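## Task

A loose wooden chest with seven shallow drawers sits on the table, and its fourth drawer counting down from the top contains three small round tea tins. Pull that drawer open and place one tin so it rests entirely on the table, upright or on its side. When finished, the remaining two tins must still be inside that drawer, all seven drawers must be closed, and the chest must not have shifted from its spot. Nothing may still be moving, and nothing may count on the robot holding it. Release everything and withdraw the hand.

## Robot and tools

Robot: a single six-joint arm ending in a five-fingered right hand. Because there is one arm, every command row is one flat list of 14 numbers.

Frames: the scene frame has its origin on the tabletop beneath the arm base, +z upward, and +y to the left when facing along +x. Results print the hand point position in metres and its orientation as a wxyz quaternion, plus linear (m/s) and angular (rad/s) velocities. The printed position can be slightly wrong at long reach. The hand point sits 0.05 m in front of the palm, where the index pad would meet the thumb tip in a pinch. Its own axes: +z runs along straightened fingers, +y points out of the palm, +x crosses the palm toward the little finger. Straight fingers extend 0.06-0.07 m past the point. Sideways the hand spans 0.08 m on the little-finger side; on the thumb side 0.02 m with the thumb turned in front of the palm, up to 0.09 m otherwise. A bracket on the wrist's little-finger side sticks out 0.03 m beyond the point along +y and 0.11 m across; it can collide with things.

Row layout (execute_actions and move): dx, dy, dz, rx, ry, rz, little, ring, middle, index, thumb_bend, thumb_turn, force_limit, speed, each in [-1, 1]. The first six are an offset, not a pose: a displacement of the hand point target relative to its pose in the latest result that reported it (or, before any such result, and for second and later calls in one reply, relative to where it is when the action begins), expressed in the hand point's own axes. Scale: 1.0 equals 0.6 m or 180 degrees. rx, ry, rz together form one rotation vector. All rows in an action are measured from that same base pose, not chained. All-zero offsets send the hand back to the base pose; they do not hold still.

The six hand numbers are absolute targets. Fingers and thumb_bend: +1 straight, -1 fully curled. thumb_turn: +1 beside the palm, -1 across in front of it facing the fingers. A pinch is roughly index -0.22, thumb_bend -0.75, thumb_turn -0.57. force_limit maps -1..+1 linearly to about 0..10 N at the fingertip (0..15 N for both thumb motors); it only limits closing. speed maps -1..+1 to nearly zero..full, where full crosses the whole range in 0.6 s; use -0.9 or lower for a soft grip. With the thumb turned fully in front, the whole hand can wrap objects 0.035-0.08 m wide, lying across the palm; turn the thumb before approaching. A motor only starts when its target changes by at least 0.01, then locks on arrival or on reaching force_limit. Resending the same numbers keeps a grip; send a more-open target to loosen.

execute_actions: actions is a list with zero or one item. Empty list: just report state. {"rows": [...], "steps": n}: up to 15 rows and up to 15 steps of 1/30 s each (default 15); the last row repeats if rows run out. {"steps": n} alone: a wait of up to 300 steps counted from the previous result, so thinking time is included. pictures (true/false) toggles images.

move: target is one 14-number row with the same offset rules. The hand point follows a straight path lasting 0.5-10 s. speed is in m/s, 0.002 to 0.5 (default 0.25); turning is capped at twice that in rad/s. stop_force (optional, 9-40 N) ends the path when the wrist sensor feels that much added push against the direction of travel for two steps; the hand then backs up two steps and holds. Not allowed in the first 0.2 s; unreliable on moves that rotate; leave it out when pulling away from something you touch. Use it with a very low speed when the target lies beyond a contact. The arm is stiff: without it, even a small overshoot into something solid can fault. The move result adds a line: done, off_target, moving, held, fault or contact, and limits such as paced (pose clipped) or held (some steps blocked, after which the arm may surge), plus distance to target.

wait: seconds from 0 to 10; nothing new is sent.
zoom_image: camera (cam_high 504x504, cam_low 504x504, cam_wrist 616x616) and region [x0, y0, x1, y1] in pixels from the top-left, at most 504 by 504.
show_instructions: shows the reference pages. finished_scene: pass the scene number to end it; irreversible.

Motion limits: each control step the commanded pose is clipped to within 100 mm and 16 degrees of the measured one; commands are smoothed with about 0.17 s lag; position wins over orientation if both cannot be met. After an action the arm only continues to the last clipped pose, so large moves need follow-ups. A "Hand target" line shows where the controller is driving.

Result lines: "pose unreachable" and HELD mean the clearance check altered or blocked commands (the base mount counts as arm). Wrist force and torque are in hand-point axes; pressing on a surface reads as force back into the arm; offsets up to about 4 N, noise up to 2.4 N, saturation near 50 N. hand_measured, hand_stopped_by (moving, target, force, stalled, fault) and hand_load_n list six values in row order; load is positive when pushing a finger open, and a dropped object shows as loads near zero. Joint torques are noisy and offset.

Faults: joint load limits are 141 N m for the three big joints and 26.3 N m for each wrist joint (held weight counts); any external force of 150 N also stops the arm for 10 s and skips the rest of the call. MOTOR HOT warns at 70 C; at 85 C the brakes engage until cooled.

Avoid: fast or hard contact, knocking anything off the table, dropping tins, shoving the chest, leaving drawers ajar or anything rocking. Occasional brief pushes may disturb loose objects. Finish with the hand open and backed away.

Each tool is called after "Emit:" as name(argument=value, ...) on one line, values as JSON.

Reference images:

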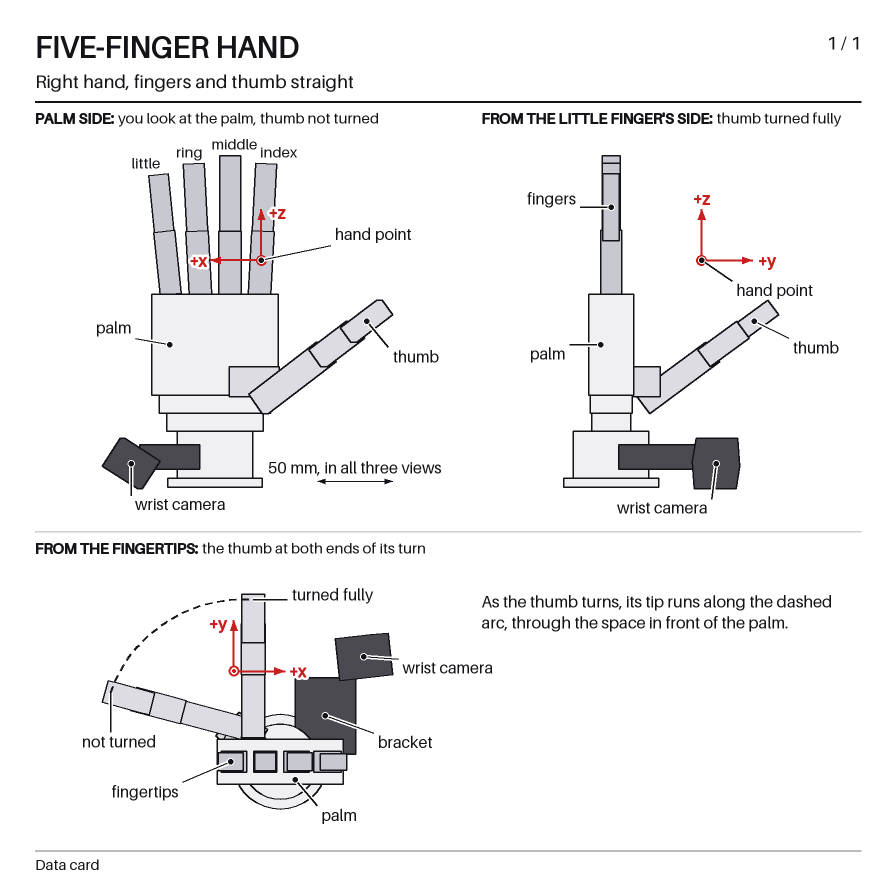

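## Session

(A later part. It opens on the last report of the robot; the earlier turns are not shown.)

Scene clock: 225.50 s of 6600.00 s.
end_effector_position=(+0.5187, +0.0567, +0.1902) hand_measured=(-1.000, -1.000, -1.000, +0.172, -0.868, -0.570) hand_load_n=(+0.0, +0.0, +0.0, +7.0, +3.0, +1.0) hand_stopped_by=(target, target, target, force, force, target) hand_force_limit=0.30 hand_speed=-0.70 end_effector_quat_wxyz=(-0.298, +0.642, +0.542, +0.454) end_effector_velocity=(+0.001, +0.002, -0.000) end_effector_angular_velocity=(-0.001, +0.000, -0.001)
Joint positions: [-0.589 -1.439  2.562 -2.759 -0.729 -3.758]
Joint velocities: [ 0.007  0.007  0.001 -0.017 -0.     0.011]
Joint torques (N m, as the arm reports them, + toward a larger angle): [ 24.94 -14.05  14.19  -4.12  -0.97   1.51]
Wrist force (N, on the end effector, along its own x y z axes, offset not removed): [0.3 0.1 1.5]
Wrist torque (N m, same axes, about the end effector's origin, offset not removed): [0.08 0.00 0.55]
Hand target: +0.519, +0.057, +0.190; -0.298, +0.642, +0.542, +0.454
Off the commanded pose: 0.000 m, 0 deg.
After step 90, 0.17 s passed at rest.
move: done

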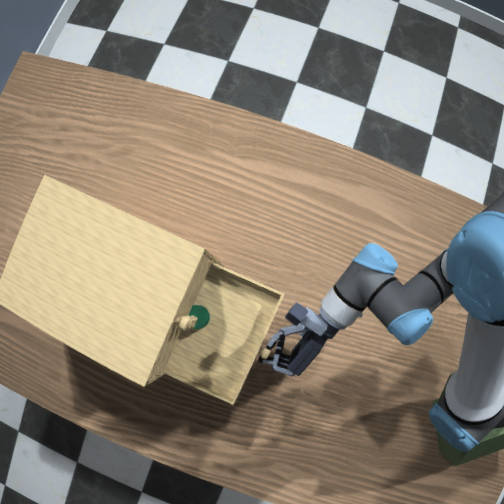

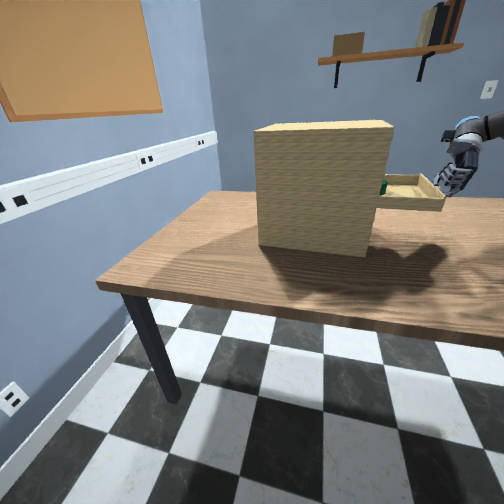

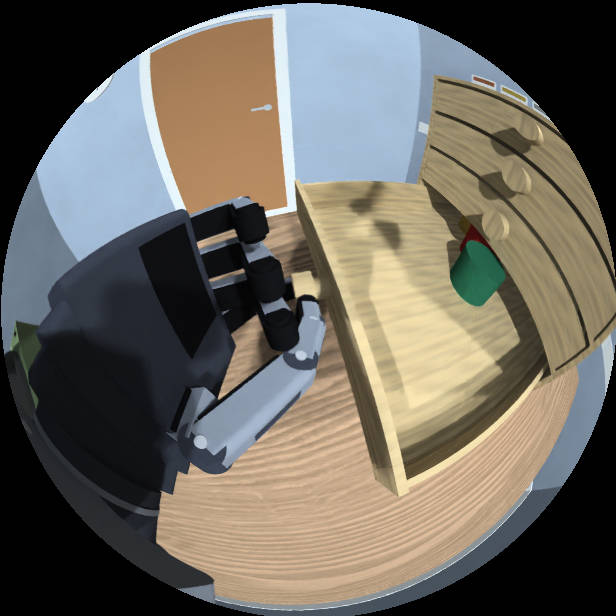

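Emit:
execute_actions(actions=[{"rows":[[0,0,0,0,0,0,-1,-1,-1,-0.05,-0.98,-0.57,0.4,-0.8]],"steps":12}], pictures=false)

Emit:
move(target=[0.0028,-0.098,-0.02,0,0,0,-1,-1,-1,-0.05,-0.98,-0.57,0.4,-0.8], speed=0.025, stop_force=12)

Emit:
zoom_image(camera="cam_high", region=[150, 240, 350, 440])

Scene clock: 228.20 s of 6600.00 s.
end_effector_position=(+0.5186, +0.0569, +0.1902) hand_measured=(-1.000, -1.000, -1.000, +0.164, -0.922, -0.570) hand_load_n=(+0.0, +0.0, +0.0, +11.0, +10.0, +1.0) hand_stopped_by=(target, target, target, force, moving, target) hand_force_limit=0.40 hand_speed=-0.80 end_effector_quat_wxyz=(-0.298, +0.642, +0.542, +0.454) end_effector_velocity=(+0.000, -0.000, +0.000) end_effector_angular_velocity=(-0.001, -0.001, -0.000)
Joint positions: [-0.589 -1.438  2.562 -2.759 -0.729 -3.758]
Joint velocities: [-0.001 -0.001  0.     0.001  0.    -0.001]
Joint torques (N m, as the arm reports them, + toward a larger angle): [ -0.85 -37.22 -14.25   0.26   1.29  -1.94]
Wrist force (N, on the end effector, along its own x y z axes, offset not removed): [-3.0 -0.6 1.8]
Wrist torque (N m, same axes, about the end effector's origin, offset not removed): [-0.08 0.59 0.21]
Hand target: +0.519, +0.057, +0.190; -0.298, +0.642, +0.542, +0.454
Off the commanded pose: 0.000 m, 0 deg.
Steps of this call (steps 1 to 69: nothing new was sent; steps 70 to 81: all 12 steps of this action). Readings (end_effector_position | what the end effector reports):
70: (+0.5187, +0.0570, +0.1902) | hand_measured=(-1.000, -1.000, -1.000, +0.172, -0.868, -0.570) hand_load_n=(+0.0, +0.0, +0.0, +7.0, +2.5, +1.0) hand_stopped_by=(target, target, target, moving, moving, target) hand_force_limit=0.40 hand_speed=-0.80
71: (+0.5187, +0.0570, +0.1902) | hand_measured=(-1.000, -1.000, -1.000, +0.172, -0.868, -0.570) hand_load_n=(+0.0, +0.0, +0.0, +7.0, +2.5, +1.0) hand_stopped_by=(target, target, target, moving, moving, target) hand_force_limit=0.40 hand_speed=-0.80
73: (+0.5186, +0.0571, +0.1902) | hand_measured=(-1.000, -1.000, -1.000, +0.162, -0.874, -0.570) hand_load_n=(+0.0, +0.0, +0.0, +9.5, +4.0, +0.5) hand_stopped_by=(target, target, target, force, moving, target) hand_force_limit=0.40 hand_speed=-0.80
77: (+0.5186, +0.0570, +0.1902) | hand_measured=(-1.000, -1.000, -1.000, +0.164, -0.898, -0.570) hand_load_n=(+0.0, +0.0, +0.0, +10.0, +7.0, +1.0) hand_stopped_by=(target, target, target, force, moving, target) hand_force_limit=0.40 hand_speed=-0.80
81: the state above

Scene clock: 231.17 s of 6600.00 s.
end_effector_position=(+0.4591, +0.0608, +0.1902) hand_measured=(-1.000, -1.000, -1.000, +0.164, -0.924, -0.570) hand_load_n=(+0.0, +0.0, +0.0, +11.0, +9.0, +1.5) hand_stopped_by=(target, target, target, force, force, target) hand_force_limit=0.40 hand_speed=-0.80 end_effector_quat_wxyz=(-0.298, +0.642, +0.542, +0.454) end_effector_velocity=(-0.003, -0.000, -0.000) end_effector_angular_velocity=(+0.000, +0.001, -0.000)
Joint positions: [-0.701 -1.528  2.715 -2.697 -0.729 -3.926]
Joint velocities: [-0.007 -0.005  0.006  0.007 -0.    -0.01 ]
Joint torques (N m, as the arm reports them, + toward a larger angle): [ -0.87 -33.15  18.56   0.58  -1.36  -2.  ]
Wrist force (N, on the end effector, along its own x y z axes, offset not removed): [-3.1 1.1 1.7]
Wrist torque (N m, same axes, about the end effector's origin, offset not removed): [-0.01 0.45 0.20]
Hand target: +0.459, +0.061, +0.190; -0.298, +0.642, +0.542, +0.454
Off the commanded pose: 0.000 m, 0 deg.
move: done

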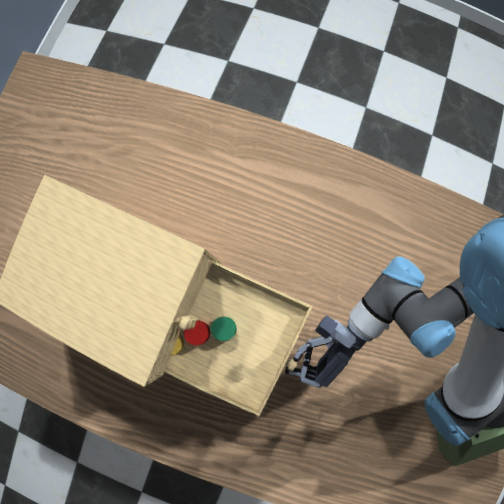

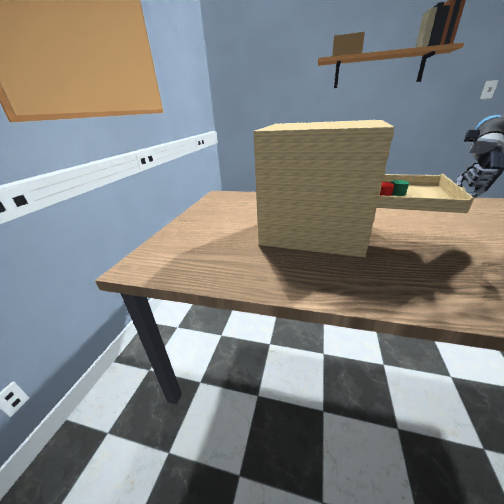

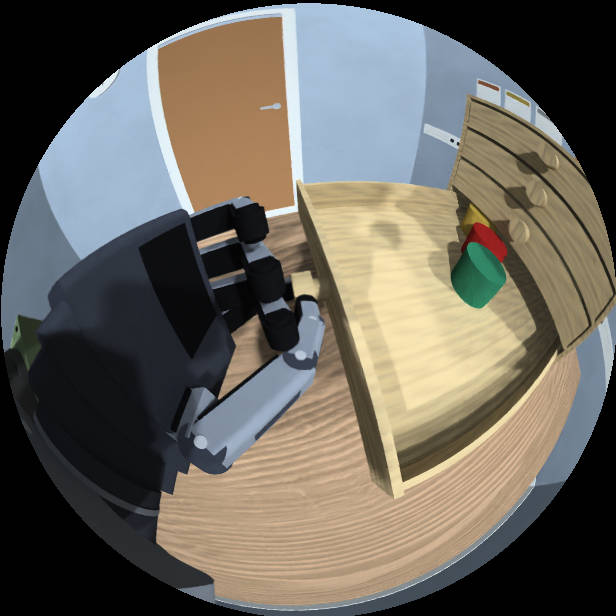

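Region (150, 240, 350, 440) of cam_high's 504x504 image, scaled by 2.520, with more detail than that image has.

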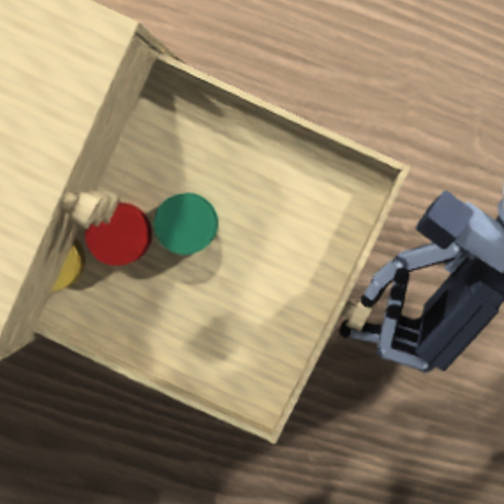

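Emit:
execute_actions(actions=[{"rows":[[0,0,0,0,0,0,-1,-1,-1,0.55,-0.62,-0.57,0,0.7]],"steps":10}], pictures=false)

Emit:
move(target=[0,-0.045,-0.012,0,0,0,-1,-1,-1,0.55,-0.62,-0.57,0,0.7], speed=0.06)

Emit:
move(target=[0.164,0.022,-0.054,0,0,0,-1,-1,-1,0.55,-0.2,-0.57,0,0.7], speed=0.2)

Emit:
move(target=[0.134,0.095,0.026,-0.217,-0.330,0.393,-1,-1,-1,0.55,-0.2,-0.57,0,0.7], speed=0.35)

Scene clock: 253.47 s of 6600.00 s.
end_effector_position=(+0.4590, +0.0607, +0.1902) hand_measured=(-1.000, -1.000, -1.000, +0.550, -0.620, -0.570) hand_load_n=(+0.0, +0.0, +0.0, +0.0, +0.0, +0.0) hand_stopped_by=(target, target, target, moving, moving, target) hand_force_limit=0.00 hand_speed=0.70 end_effector_quat_wxyz=(-0.298, +0.642, +0.542, +0.454) end_effector_velocity=(+0.001, -0.001, -0.000) end_effector_angular_velocity=(-0.001, -0.001, -0.000)
Joint positions: [-0.702 -1.528  2.715 -2.697 -0.729 -3.926]
Joint velocities: [ 0.     0.002 -0.002 -0.001 -0.     0.001]
Joint torques (N m, as the arm reports them, + toward a larger angle): [ 23.08  -9.51 -12.29  -3.79  -0.29   1.85]
Wrist force (N, on the end effector, along its own x y z axes, offset not removed): [-0.5 2.5 -2.1]
Wrist torque (N m, same axes, about the end effector's origin, offset not removed): [0.45 0.37 0.25]
Hand target: +0.459, +0.061, +0.190; -0.298, +0.642, +0.542, +0.454
Off the commanded pose: 0.000 m, 0 deg.
Steps of this call (steps 1 to 90: nothing new was sent; then 18.97 s passed at rest; steps 91 to 100: all 10 steps of this action). Readings (end_effector_position | what the end effector reports):
91: (+0.4588, +0.0608, +0.1902) | hand_measured=(-1.000, -1.000, -1.000, +0.164, -0.924, -0.570) hand_load_n=(+0.0, +0.0, +0.0, +11.0, +9.0, +1.5) hand_stopped_by=(target, target, target, moving, moving, target) hand_force_limit=0.00 hand_speed=0.70
92: (+0.4588, +0.0608, +0.1902) | hand_measured=(-1.000, -1.000, -1.000, +0.164, -0.924, -0.570) hand_load_n=(+0.0, +0.0, +0.0, +11.0, +9.0, +1.5) hand_stopped_by=(target, target, target, moving, moving, target) hand_force_limit=0.00 hand_speed=0.70
94: (+0.4588, +0.0608, +0.1902) | hand_measured=(-1.000, -1.000, -1.000, +0.248, -0.876, -0.570) hand_load_n=(+0.0, +0.0, +0.0, +0.5, +0.0, +0.0) hand_stopped_by=(target, target, target, moving, moving, target) hand_force_limit=0.00 hand_speed=0.70
98: (+0.4590, +0.0607, +0.1902) | hand_measured=(-1.000, -1.000, -1.000, +0.550, -0.636, -0.570) hand_load_n=(+0.0, +0.0, +0.0, +0.0, +0.0, +0.0) hand_stopped_by=(target, target, target, moving, moving, target) hand_force_limit=0.00 hand_speed=0.70
100: the state above

Scene clock: 254.60 s of 6600.00 s.
end_effector_position=(+0.4314, +0.0610, +0.1902) hand_measured=(-1.000, -1.000, -1.000, +0.550, -0.620, -0.570) hand_load_n=(+0.0, +0.0, +0.0, +0.0, +0.0, +0.0) hand_stopped_by=(target, target, target, target, target, target) hand_force_limit=0.00 hand_speed=0.70 end_effector_quat_wxyz=(-0.298, +0.642, +0.542, +0.454) end_effector_velocity=(-0.003, -0.000, +0.000) end_effector_angular_velocity=(+0.001, +0.000, +0.001)
Joint positions: [-0.775 -1.591  2.781 -2.619 -0.737 -4.036]
Joint velocities: [-0.01  -0.012  0.005  0.02  -0.001 -0.016]
Joint torques (N m, as the arm reports them, + toward a larger angle): [ -3.   -29.93  16.96   0.84  -1.67  -1.76]
Wrist force (N, on the end effector, along its own x y z axes, offset not removed): [1.5 0.9 -1.1]
Wrist torque (N m, same axes, about the end effector's origin, offset not removed): [0.30 0.01 0.36]
Hand target: +0.431, +0.061, +0.190; -0.298, +0.642, +0.542, +0.454
Off the commanded pose: 0.000 m, 0 deg.
move: done

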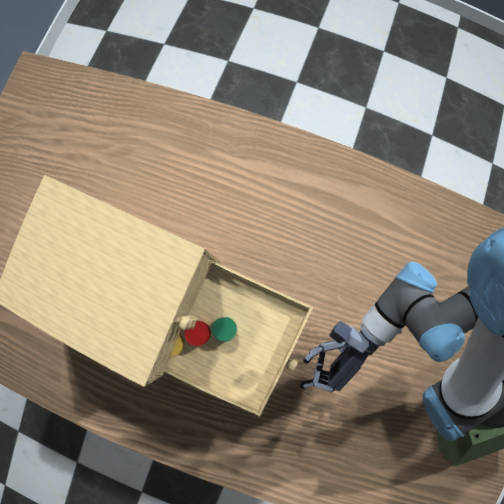

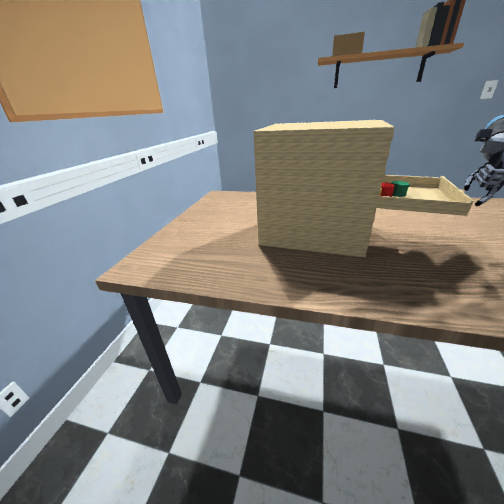

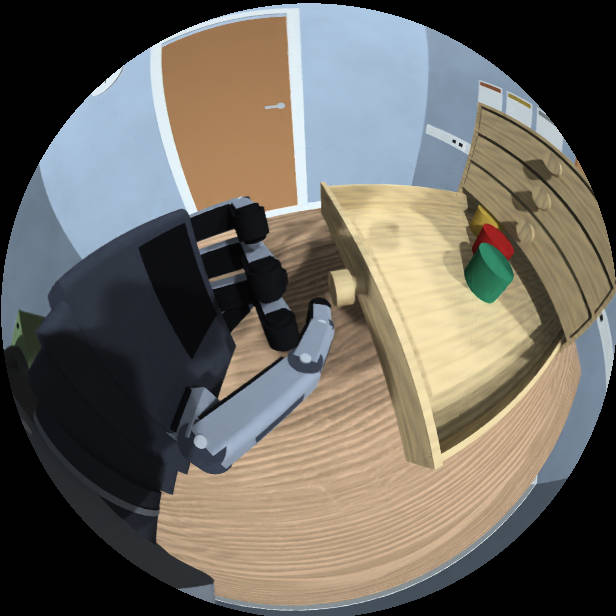

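Scene clock: 255.83 s of 6600.00 s.
end_effector_position=(+0.4361, +0.0717, +0.2937) hand_measured=(-1.000, -1.000, -1.000, +0.550, -0.200, -0.570) hand_load_n=(+0.0, +0.0, +0.0, +0.0, +0.0, +0.0) hand_stopped_by=(target, target, target, target, target, target) hand_force_limit=0.00 hand_speed=0.70 end_effector_quat_wxyz=(-0.297, +0.642, +0.542, +0.454) end_effector_velocity=(-0.001, -0.003, +0.003) end_effector_angular_velocity=(+0.004, -0.000, +0.006)
Joint positions: [-0.645 -2.1    2.749 -2.224 -0.728 -3.839]
Joint velocities: [-0.011 -0.023 -0.011  0.056  0.    -0.026]
Joint torques (N m, as the arm reports them, + toward a larger angle): [ -5.26 -21.29 -24.18   0.71  -0.67  -2.13]
Wrist force (N, on the end effector, along its own x y z axes, offset not removed): [-0.8 1.1 0.5]
Wrist torque (N m, same axes, about the end effector's origin, offset not removed): [0.14 0.44 0.21]
Hand target: +0.436, +0.071, +0.294; -0.298, +0.642, +0.542, +0.454
Off the commanded pose: 0.000 m, 0 deg.
move: done

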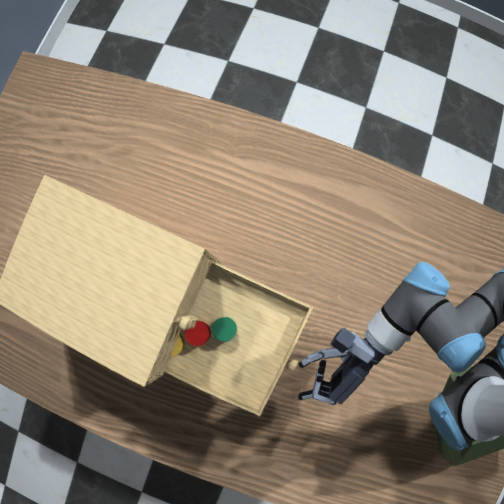

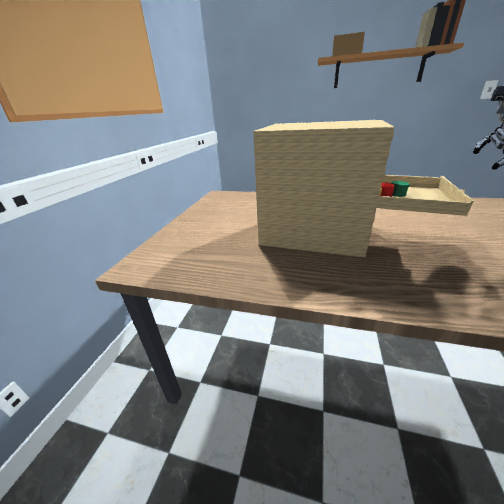

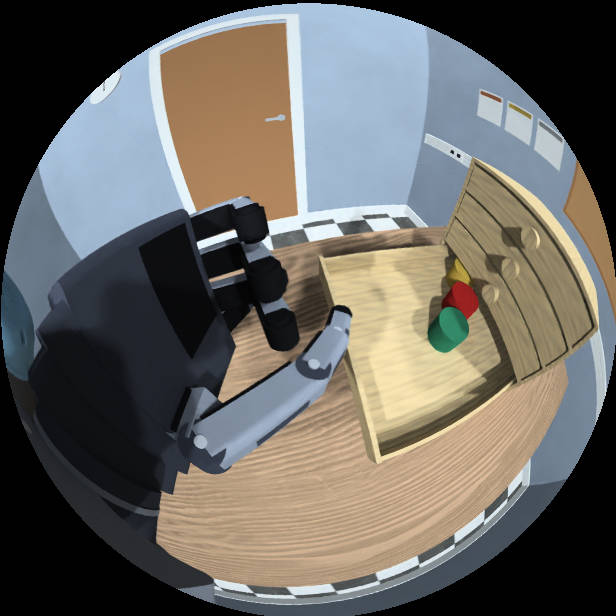

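Scene clock: 259.00 s of 6600.00 s.
end_effector_position=(+0.4953, +0.1057, +0.3664) hand_measured=(-1.000, -1.000, -1.000, +0.550, -0.200, -0.570) hand_load_n=(+0.0, +0.0, +0.0, +0.0, +0.0, +0.0) hand_stopped_by=(target, target, target, target, target, target) hand_force_limit=0.00 hand_speed=0.70 end_effector_quat_wxyz=(+0.002, +1.000, -0.000, -0.000) end_effector_velocity=(-0.000, +0.000, -0.000) end_effector_angular_velocity=(-0.005, +0.010, -0.007)
Joint positions: [ 0.44  -1.381  1.897 -2.152 -2.141 -1.118]
Joint velocities: [-0.001  0.005 -0.009  0.017 -0.     0.013]
Joint torques (N m, as the arm reports them, + toward a larger angle): [  4.61 -12.47 -33.79   0.14  -0.9    1.74]
Wrist force (N, on the end effector, along its own x y z axes, offset not removed): [1.1 0.3 -1.4]
Wrist torque (N m, same axes, about the end effector's origin, offset not removed): [0.22 0.25 0.39]
Hand target: +0.495, +0.106, +0.366; +0.002, +1.000, -0.001, -0.001
Off the commanded pose: 0.000 m, 0 deg.
move: done

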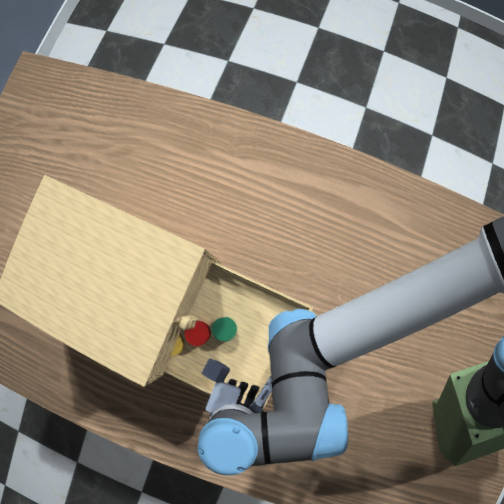

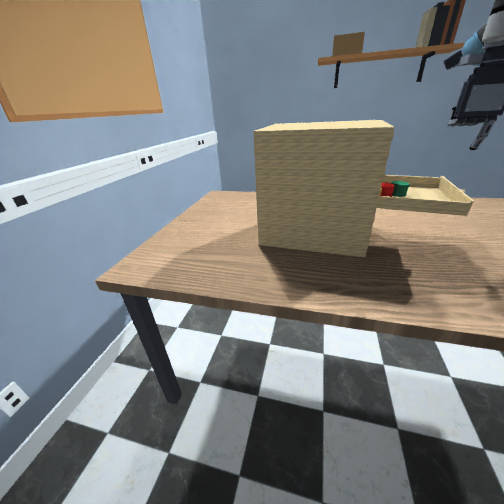

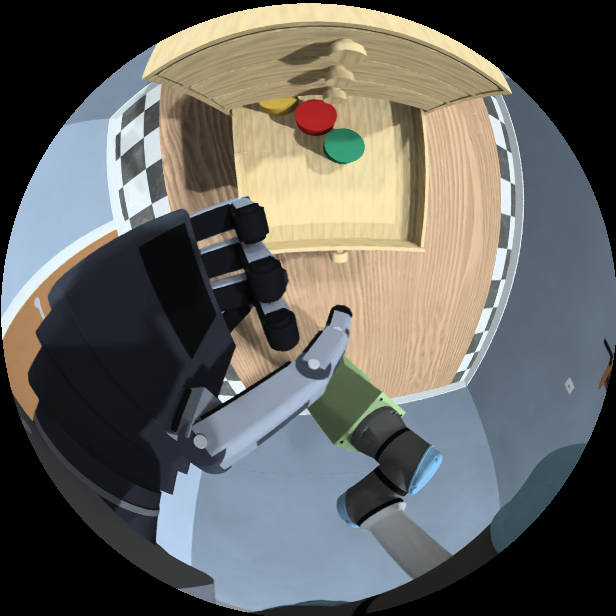

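Emit:
move(target=[0.2,0.097,0.143,0.211,0.300,0.552,-1,-1,-1,0.55,-0.1,-0.57,0,0.7], speed=0.3)

Emit:
zoom_image(camera="cam_low", region=[350, 90, 500, 240])

Emit:
zoom_image(camera="cam_wrist", region=[200, 150, 480, 430])

Scene clock: 265.60 s of 6600.00 s.
end_effector_position=(+0.6153, +0.0471, +0.2808) hand_measured=(-1.000, -1.000, -1.000, +0.550, -0.100, -0.570) hand_load_n=(+0.0, +0.0, +0.0, +0.0, +0.0, +0.0) hand_stopped_by=(target, target, target, target, target, target) hand_force_limit=0.00 hand_speed=0.70 end_effector_quat_wxyz=(+0.273, -0.506, +0.718, -0.392) end_effector_velocity=(-0.001, +0.000, -0.001) end_effector_angular_velocity=(+0.001, -0.004, -0.008)
Joint positions: [ 0.155 -1.068  2.184 -4.138 -2.215 -0.266]
Joint velocities: [ 0.001  0.007 -0.    -0.012 -0.005  0.003]
Joint torques (N m, as the arm reports them, + toward a larger angle): [ 31.11 -18.44 -21.17  -4.31  -2.54   1.45]
Wrist force (N, on the end effector, along its own x y z axes, offset not removed): [-2.0 2.1 0.1]
Wrist torque (N m, same axes, about the end effector's origin, offset not removed): [0.27 0.61 0.18]
Hand target: +0.615, +0.047, +0.281; +0.273, -0.506, +0.718, -0.392
Off the commanded pose: 0.000 m, 0 deg.
move: done

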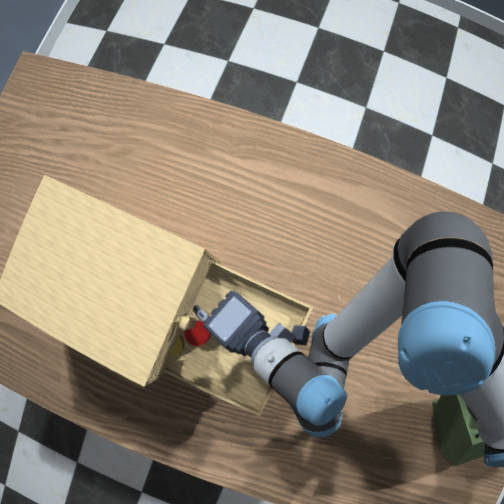

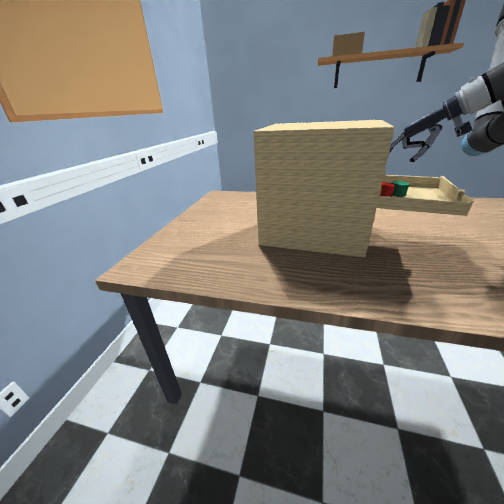

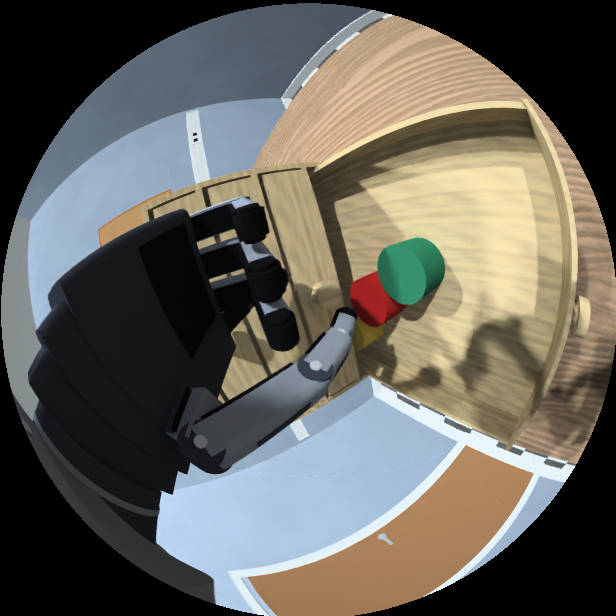

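Region (350, 90, 500, 240) of cam_low's 504x504 image, scaled by 3.360, with more detail than that image has.

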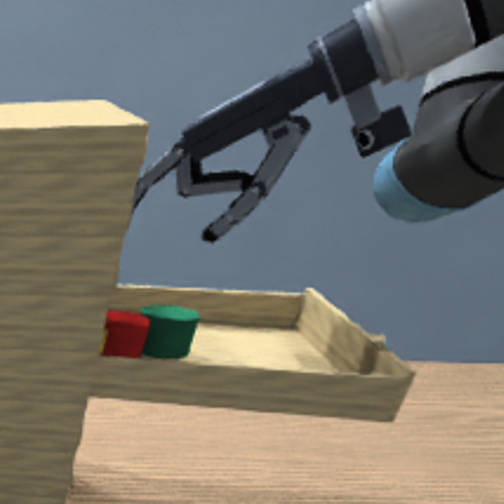

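Region (200, 150, 480, 430) of cam_wrist's 616x616 image, scaled by 1.800, with more detail than that image has.

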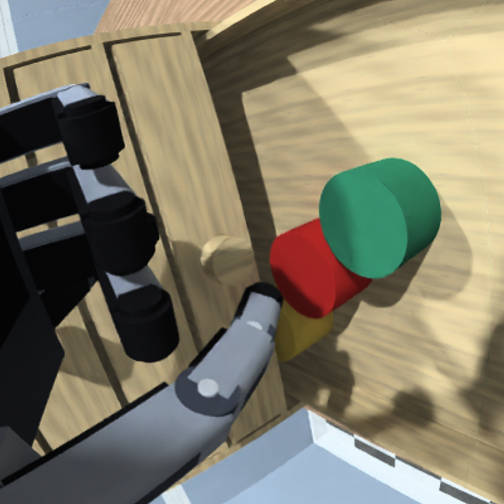

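Emit:
move(target=[0.0057,0.059,0.0195,0,0,0,-1,-1,-1,0.55,-0.1,-0.57,0,0.7], speed=0.08)

Emit:
zoom_image(camera="cam_low", region=[350, 90, 500, 240])

Emit:
zoom_image(camera="cam_wrist", region=[200, 150, 480, 430])

Emit:
zoom_image(camera="cam_high", region=[160, 260, 300, 400])

Scene clock: 272.50 s of 6600.00 s.
end_effector_position=(+0.6053, +0.0470, +0.2450) hand_measured=(-1.000, -1.000, -1.000, +0.550, -0.100, -0.570) hand_load_n=(+0.0, +0.0, +0.0, +0.0, +0.0, +0.0) hand_stopped_by=(target, target, target, target, target, target) hand_force_limit=0.00 hand_speed=0.70 end_effector_quat_wxyz=(+0.273, -0.506, +0.718, -0.392) end_effector_velocity=(-0.001, +0.000, -0.003) end_effector_angular_velocity=(+0.000, -0.000, +0.000)
Joint positions: [ 0.111 -0.988  2.205 -4.243 -2.171 -0.272]
Joint velocities: [-0.004  0.007  0.002 -0.009  0.004 -0.   ]
Joint torques (N m, as the arm reports them, + toward a larger angle): [  6.64 -17.22  10.95  -4.42   2.91  -1.9 ]
Wrist force (N, on the end effector, along its own x y z axes, offset not removed): [1.9 2.2 -0.3]
Wrist torque (N m, same axes, about the end effector's origin, offset not removed): [0.35 0.00 0.48]
Hand target: +0.605, +0.047, +0.245; +0.273, -0.506, +0.718, -0.392
Off the commanded pose: 0.000 m, 0 deg.
After step 90, 3.00 s passed at rest.
move: done

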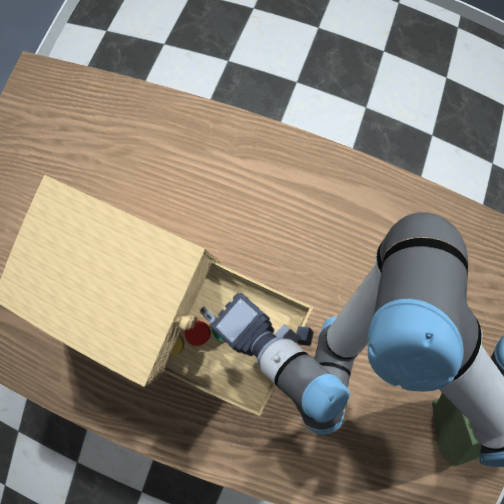

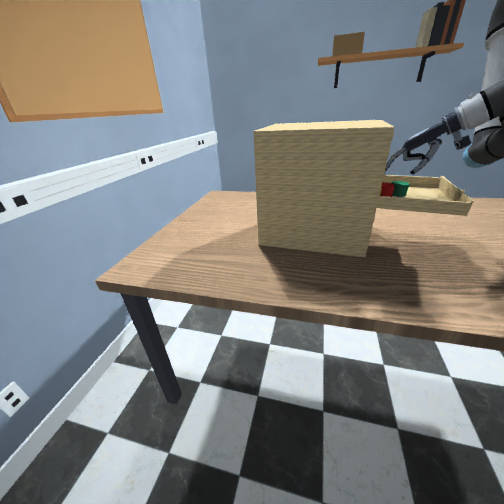

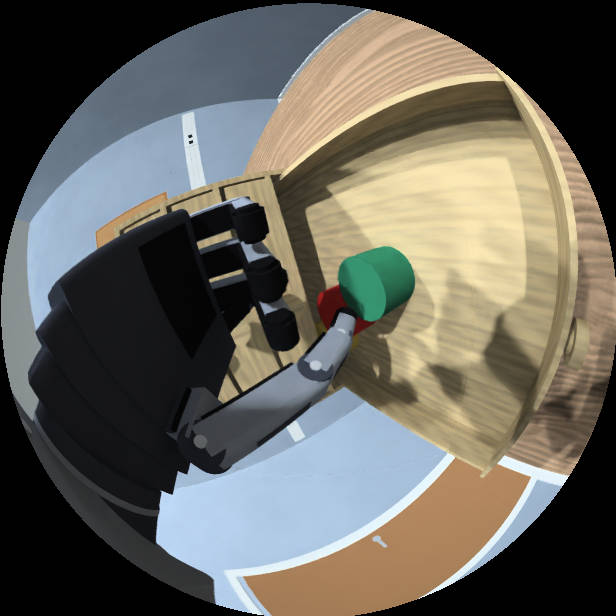

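Region (350, 90, 500, 240) of cam_low's 504x504 image, scaled by 3.360, with more detail than that image has.

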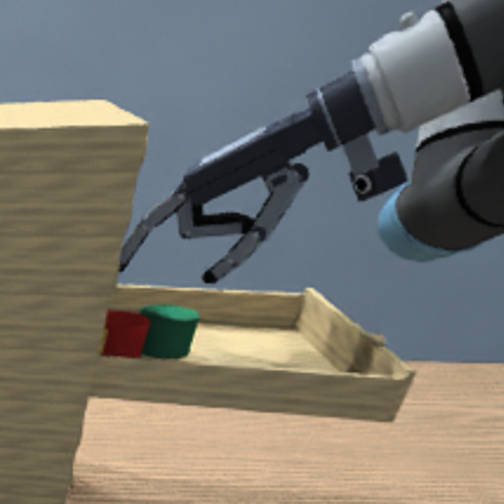

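Region (200, 150, 480, 430) of cam_wrist's 616x616 image, scaled by 1.800, with more detail than that image has.

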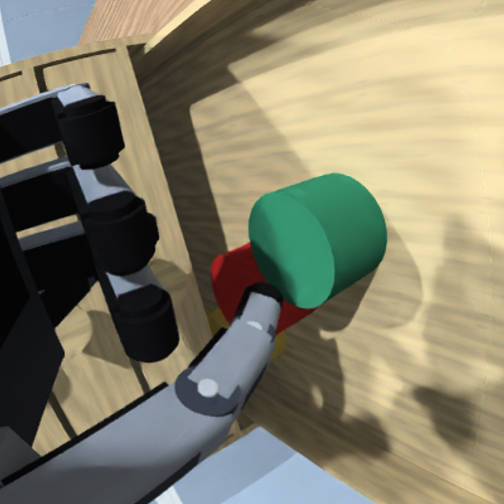

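Region (160, 260, 300, 400) of cam_high's 504x504 image, scaled by 3.600, with more detail than that image has.

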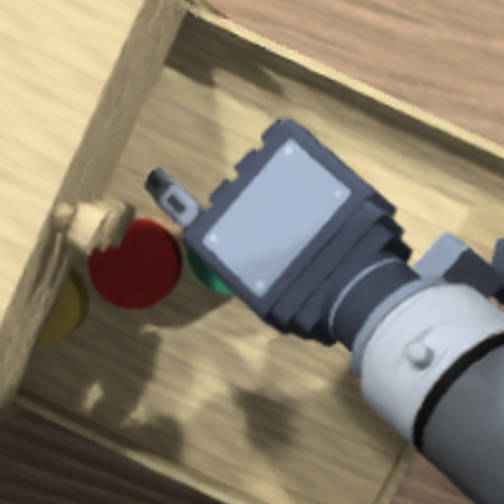

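Emit:
move(target=[0,0.0447,0.023,0,0,0,-1,-1,-1,0.55,-0.1,-0.57,0,0.7], speed=0.04, stop_force=9)

Emit:
zoom_image(camera="cam_low", region=[370, 130, 490, 250])

Emit:
zoom_image(camera="cam_wrist", region=[200, 150, 480, 430])

Scene clock: 275.93 s of 6600.00 s.
end_effector_position=(+0.6025, +0.0479, +0.2153) hand_measured=(-1.000, -1.000, -1.000, +0.550, -0.100, -0.570) hand_load_n=(+0.0, +0.0, +0.0, +0.0, +0.0, +0.0) hand_stopped_by=(target, target, target, target, target, target) hand_force_limit=0.00 hand_speed=0.70 end_effector_quat_wxyz=(+0.273, -0.506, +0.718, -0.392) end_effector_velocity=(-0.000, +0.000, -0.002) end_effector_angular_velocity=(+0.000, -0.001, +0.000)
Joint positions: [ 0.076 -0.915  2.2   -4.313 -2.136 -0.277]
Joint velocities: [-0.002  0.007 -0.001 -0.007  0.003 -0.   ]
Joint torques (N m, as the arm reports them, + toward a larger angle): [  7.2  -20.07 -17.14  -4.49   2.66  -1.94]
Wrist force (N, on the end effector, along its own x y z axes, offset not removed): [2.1 2.0 0.9]
Wrist torque (N m, same axes, about the end effector's origin, offset not removed): [0.27 0.00 0.57]
Hand target: +0.602, +0.048, +0.215; +0.273, -0.506, +0.718, -0.392
Off the commanded pose: 0.000 m, 0 deg.
move: done

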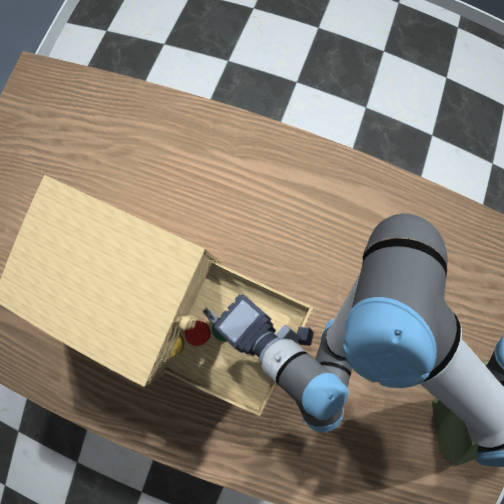

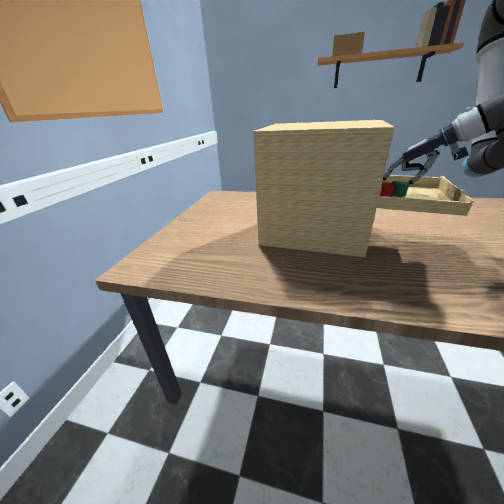

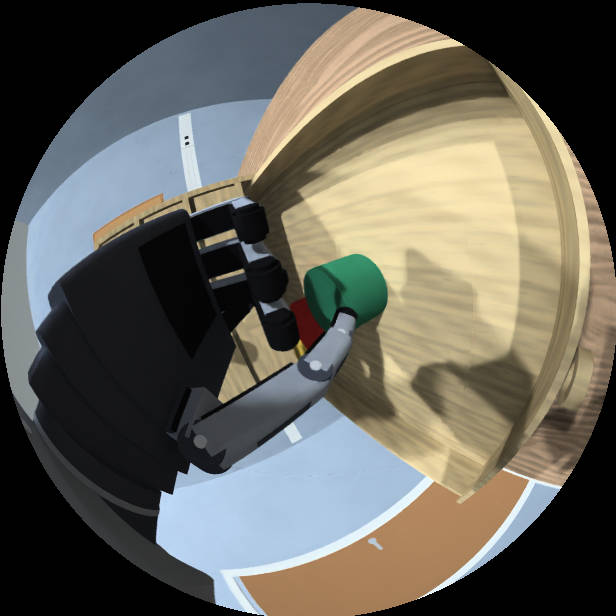

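Region (370, 130, 490, 250) of cam_low's 504x504 image, scaled by 4.200, with more detail than that image has.

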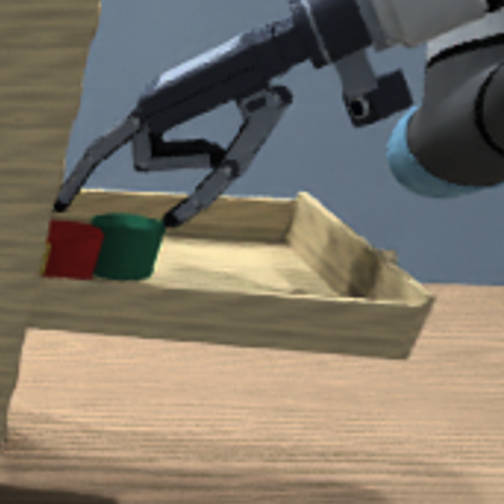

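Region (200, 150, 480, 430) of cam_wrist's 616x616 image, scaled by 1.800, with more detail than that image has.

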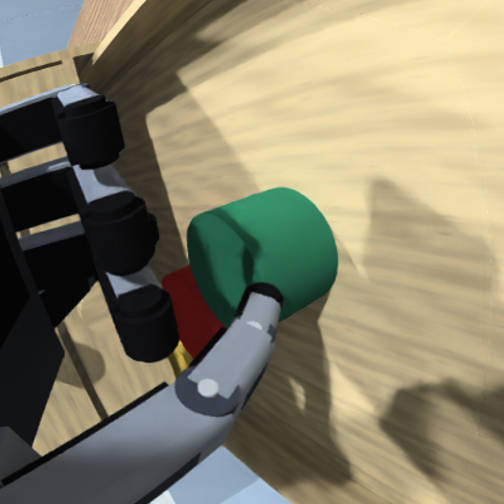

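Emit:
move(target=[0.005,0.0063,-0.0098,0,0,0,-1,-1,-1,0.55,-0.1,-0.57,0,0.7], speed=0.03)

Emit:
move(target=[0,0.028,0.0182,0,0,0,-1,-1,-1,0.55,-0.1,-0.57,0,0.7], speed=0.02, stop_force=9)

Emit:
zoom_image(camera="cam_low", region=[370, 130, 490, 250])

Emit:
zoom_image(camera="cam_wrist", region=[200, 150, 480, 430])

Scene clock: 279.97 s of 6600.00 s.
end_effector_position=(+0.5951, +0.0475, +0.2152) hand_measured=(-1.000, -1.000, -1.000, +0.550, -0.100, -0.570) hand_load_n=(+0.0, +0.0, +0.0, +0.0, +0.0, +0.0) hand_stopped_by=(target, target, target, target, target, target) hand_force_limit=0.00 hand_speed=0.70 end_effector_quat_wxyz=(+0.273, -0.506, +0.718, -0.392) end_effector_velocity=(-0.002, -0.000, -0.000) end_effector_angular_velocity=(-0.000, +0.000, -0.000)
Joint positions: [ 0.075 -0.915  2.219 -4.331 -2.136 -0.277]
Joint velocities: [-0.    -0.     0.006 -0.006  0.    -0.   ]
Joint torques (N m, as the arm reports them, + toward a larger angle): [  6.75 -42.47  13.27  -4.37   2.81  -0.13]
Wrist force (N, on the end effector, along its own x y z axes, offset not removed): [-0.1 2.3 0.6]
Wrist torque (N m, same axes, about the end effector's origin, offset not removed): [0.34 0.37 0.32]
Hand target: +0.595, +0.047, +0.215; +0.273, -0.506, +0.718, -0.392
Off the commanded pose: 0.000 m, 0 deg.
After step 90, 0.30 s passed at rest.
move: done

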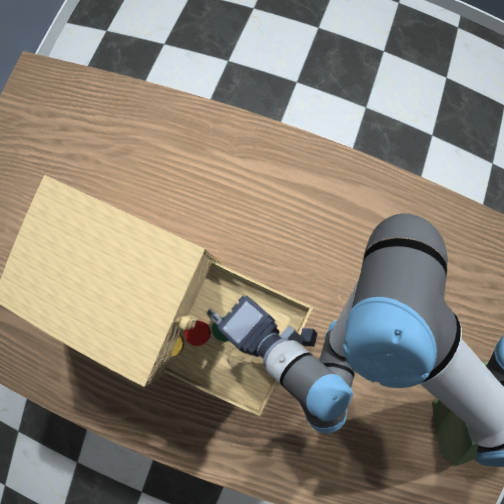

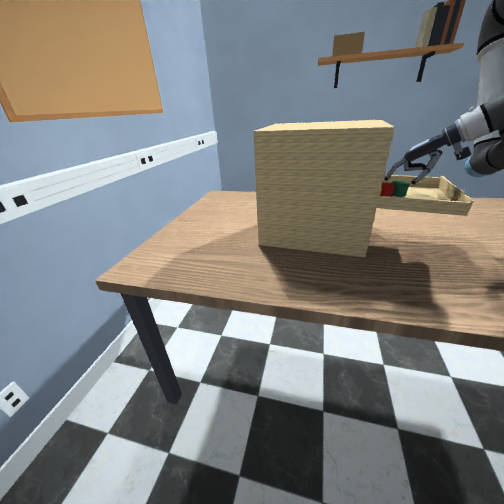

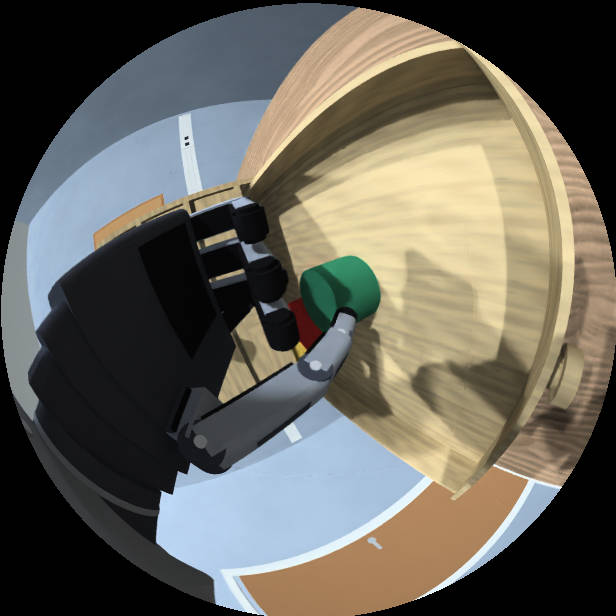

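Scene clock: 281.27 s of 6600.00 s.
end_effector_position=(+0.5952, +0.0474, +0.1955) hand_measured=(-1.000, -1.000, -1.000, +0.550, -0.100, -0.570) hand_load_n=(+0.0, +0.0, +0.0, +0.0, +0.0, +0.0) hand_stopped_by=(target, target, target, target, target, target) hand_force_limit=0.00 hand_speed=0.70 end_effector_quat_wxyz=(+0.273, -0.506, +0.718, -0.392) end_effector_velocity=(-0.000, -0.000, -0.003) end_effector_angular_velocity=(+0.000, +0.000, +0.000)
Joint positions: [ 0.05  -0.867  2.208 -4.371 -2.11  -0.281]
Joint velocities: [-0.003  0.006 -0.001 -0.005  0.003 -0.   ]
Joint torques (N m, as the arm reports them, + toward a larger angle): [  6.43 -18.69 -14.87  -4.35   2.73  -1.7 ]
Wrist force (N, on the end effector, along its own x y z axes, offset not removed): [0.6 1.6 -2.3]
Wrist torque (N m, same axes, about the end effector's origin, offset not removed): [0.54 0.36 0.36]
Hand target: +0.595, +0.047, +0.195; +0.273, -0.506, +0.718, -0.392
Off the commanded pose: 0.000 m, 0 deg.
move: done

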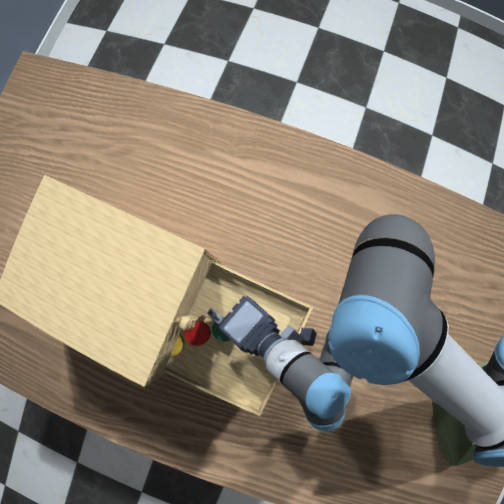

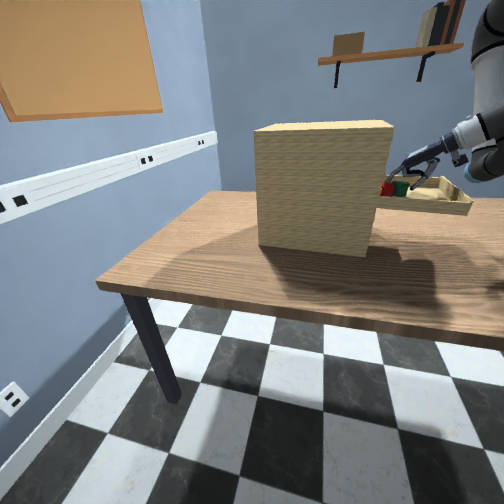

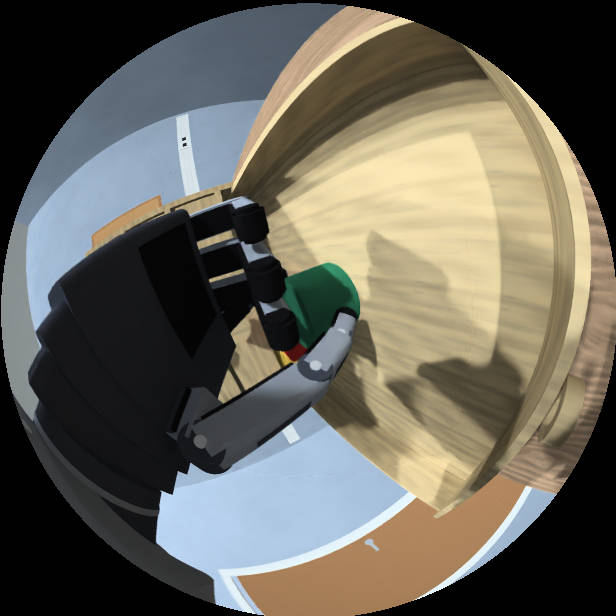

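Region (370, 130, 490, 250) of cam_low's 504x504 image, scaled by 4.200, with more detail than that image has.

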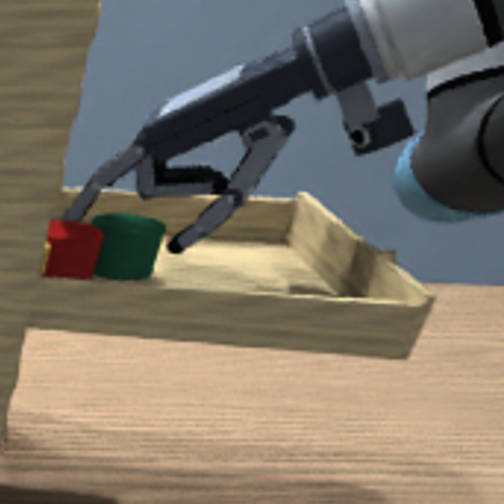

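Region (200, 150, 480, 430) of cam_wrist's 616x616 image, scaled by 1.800, with more detail than that image has.

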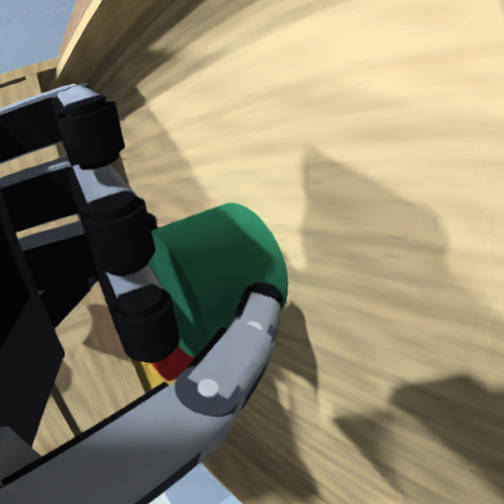

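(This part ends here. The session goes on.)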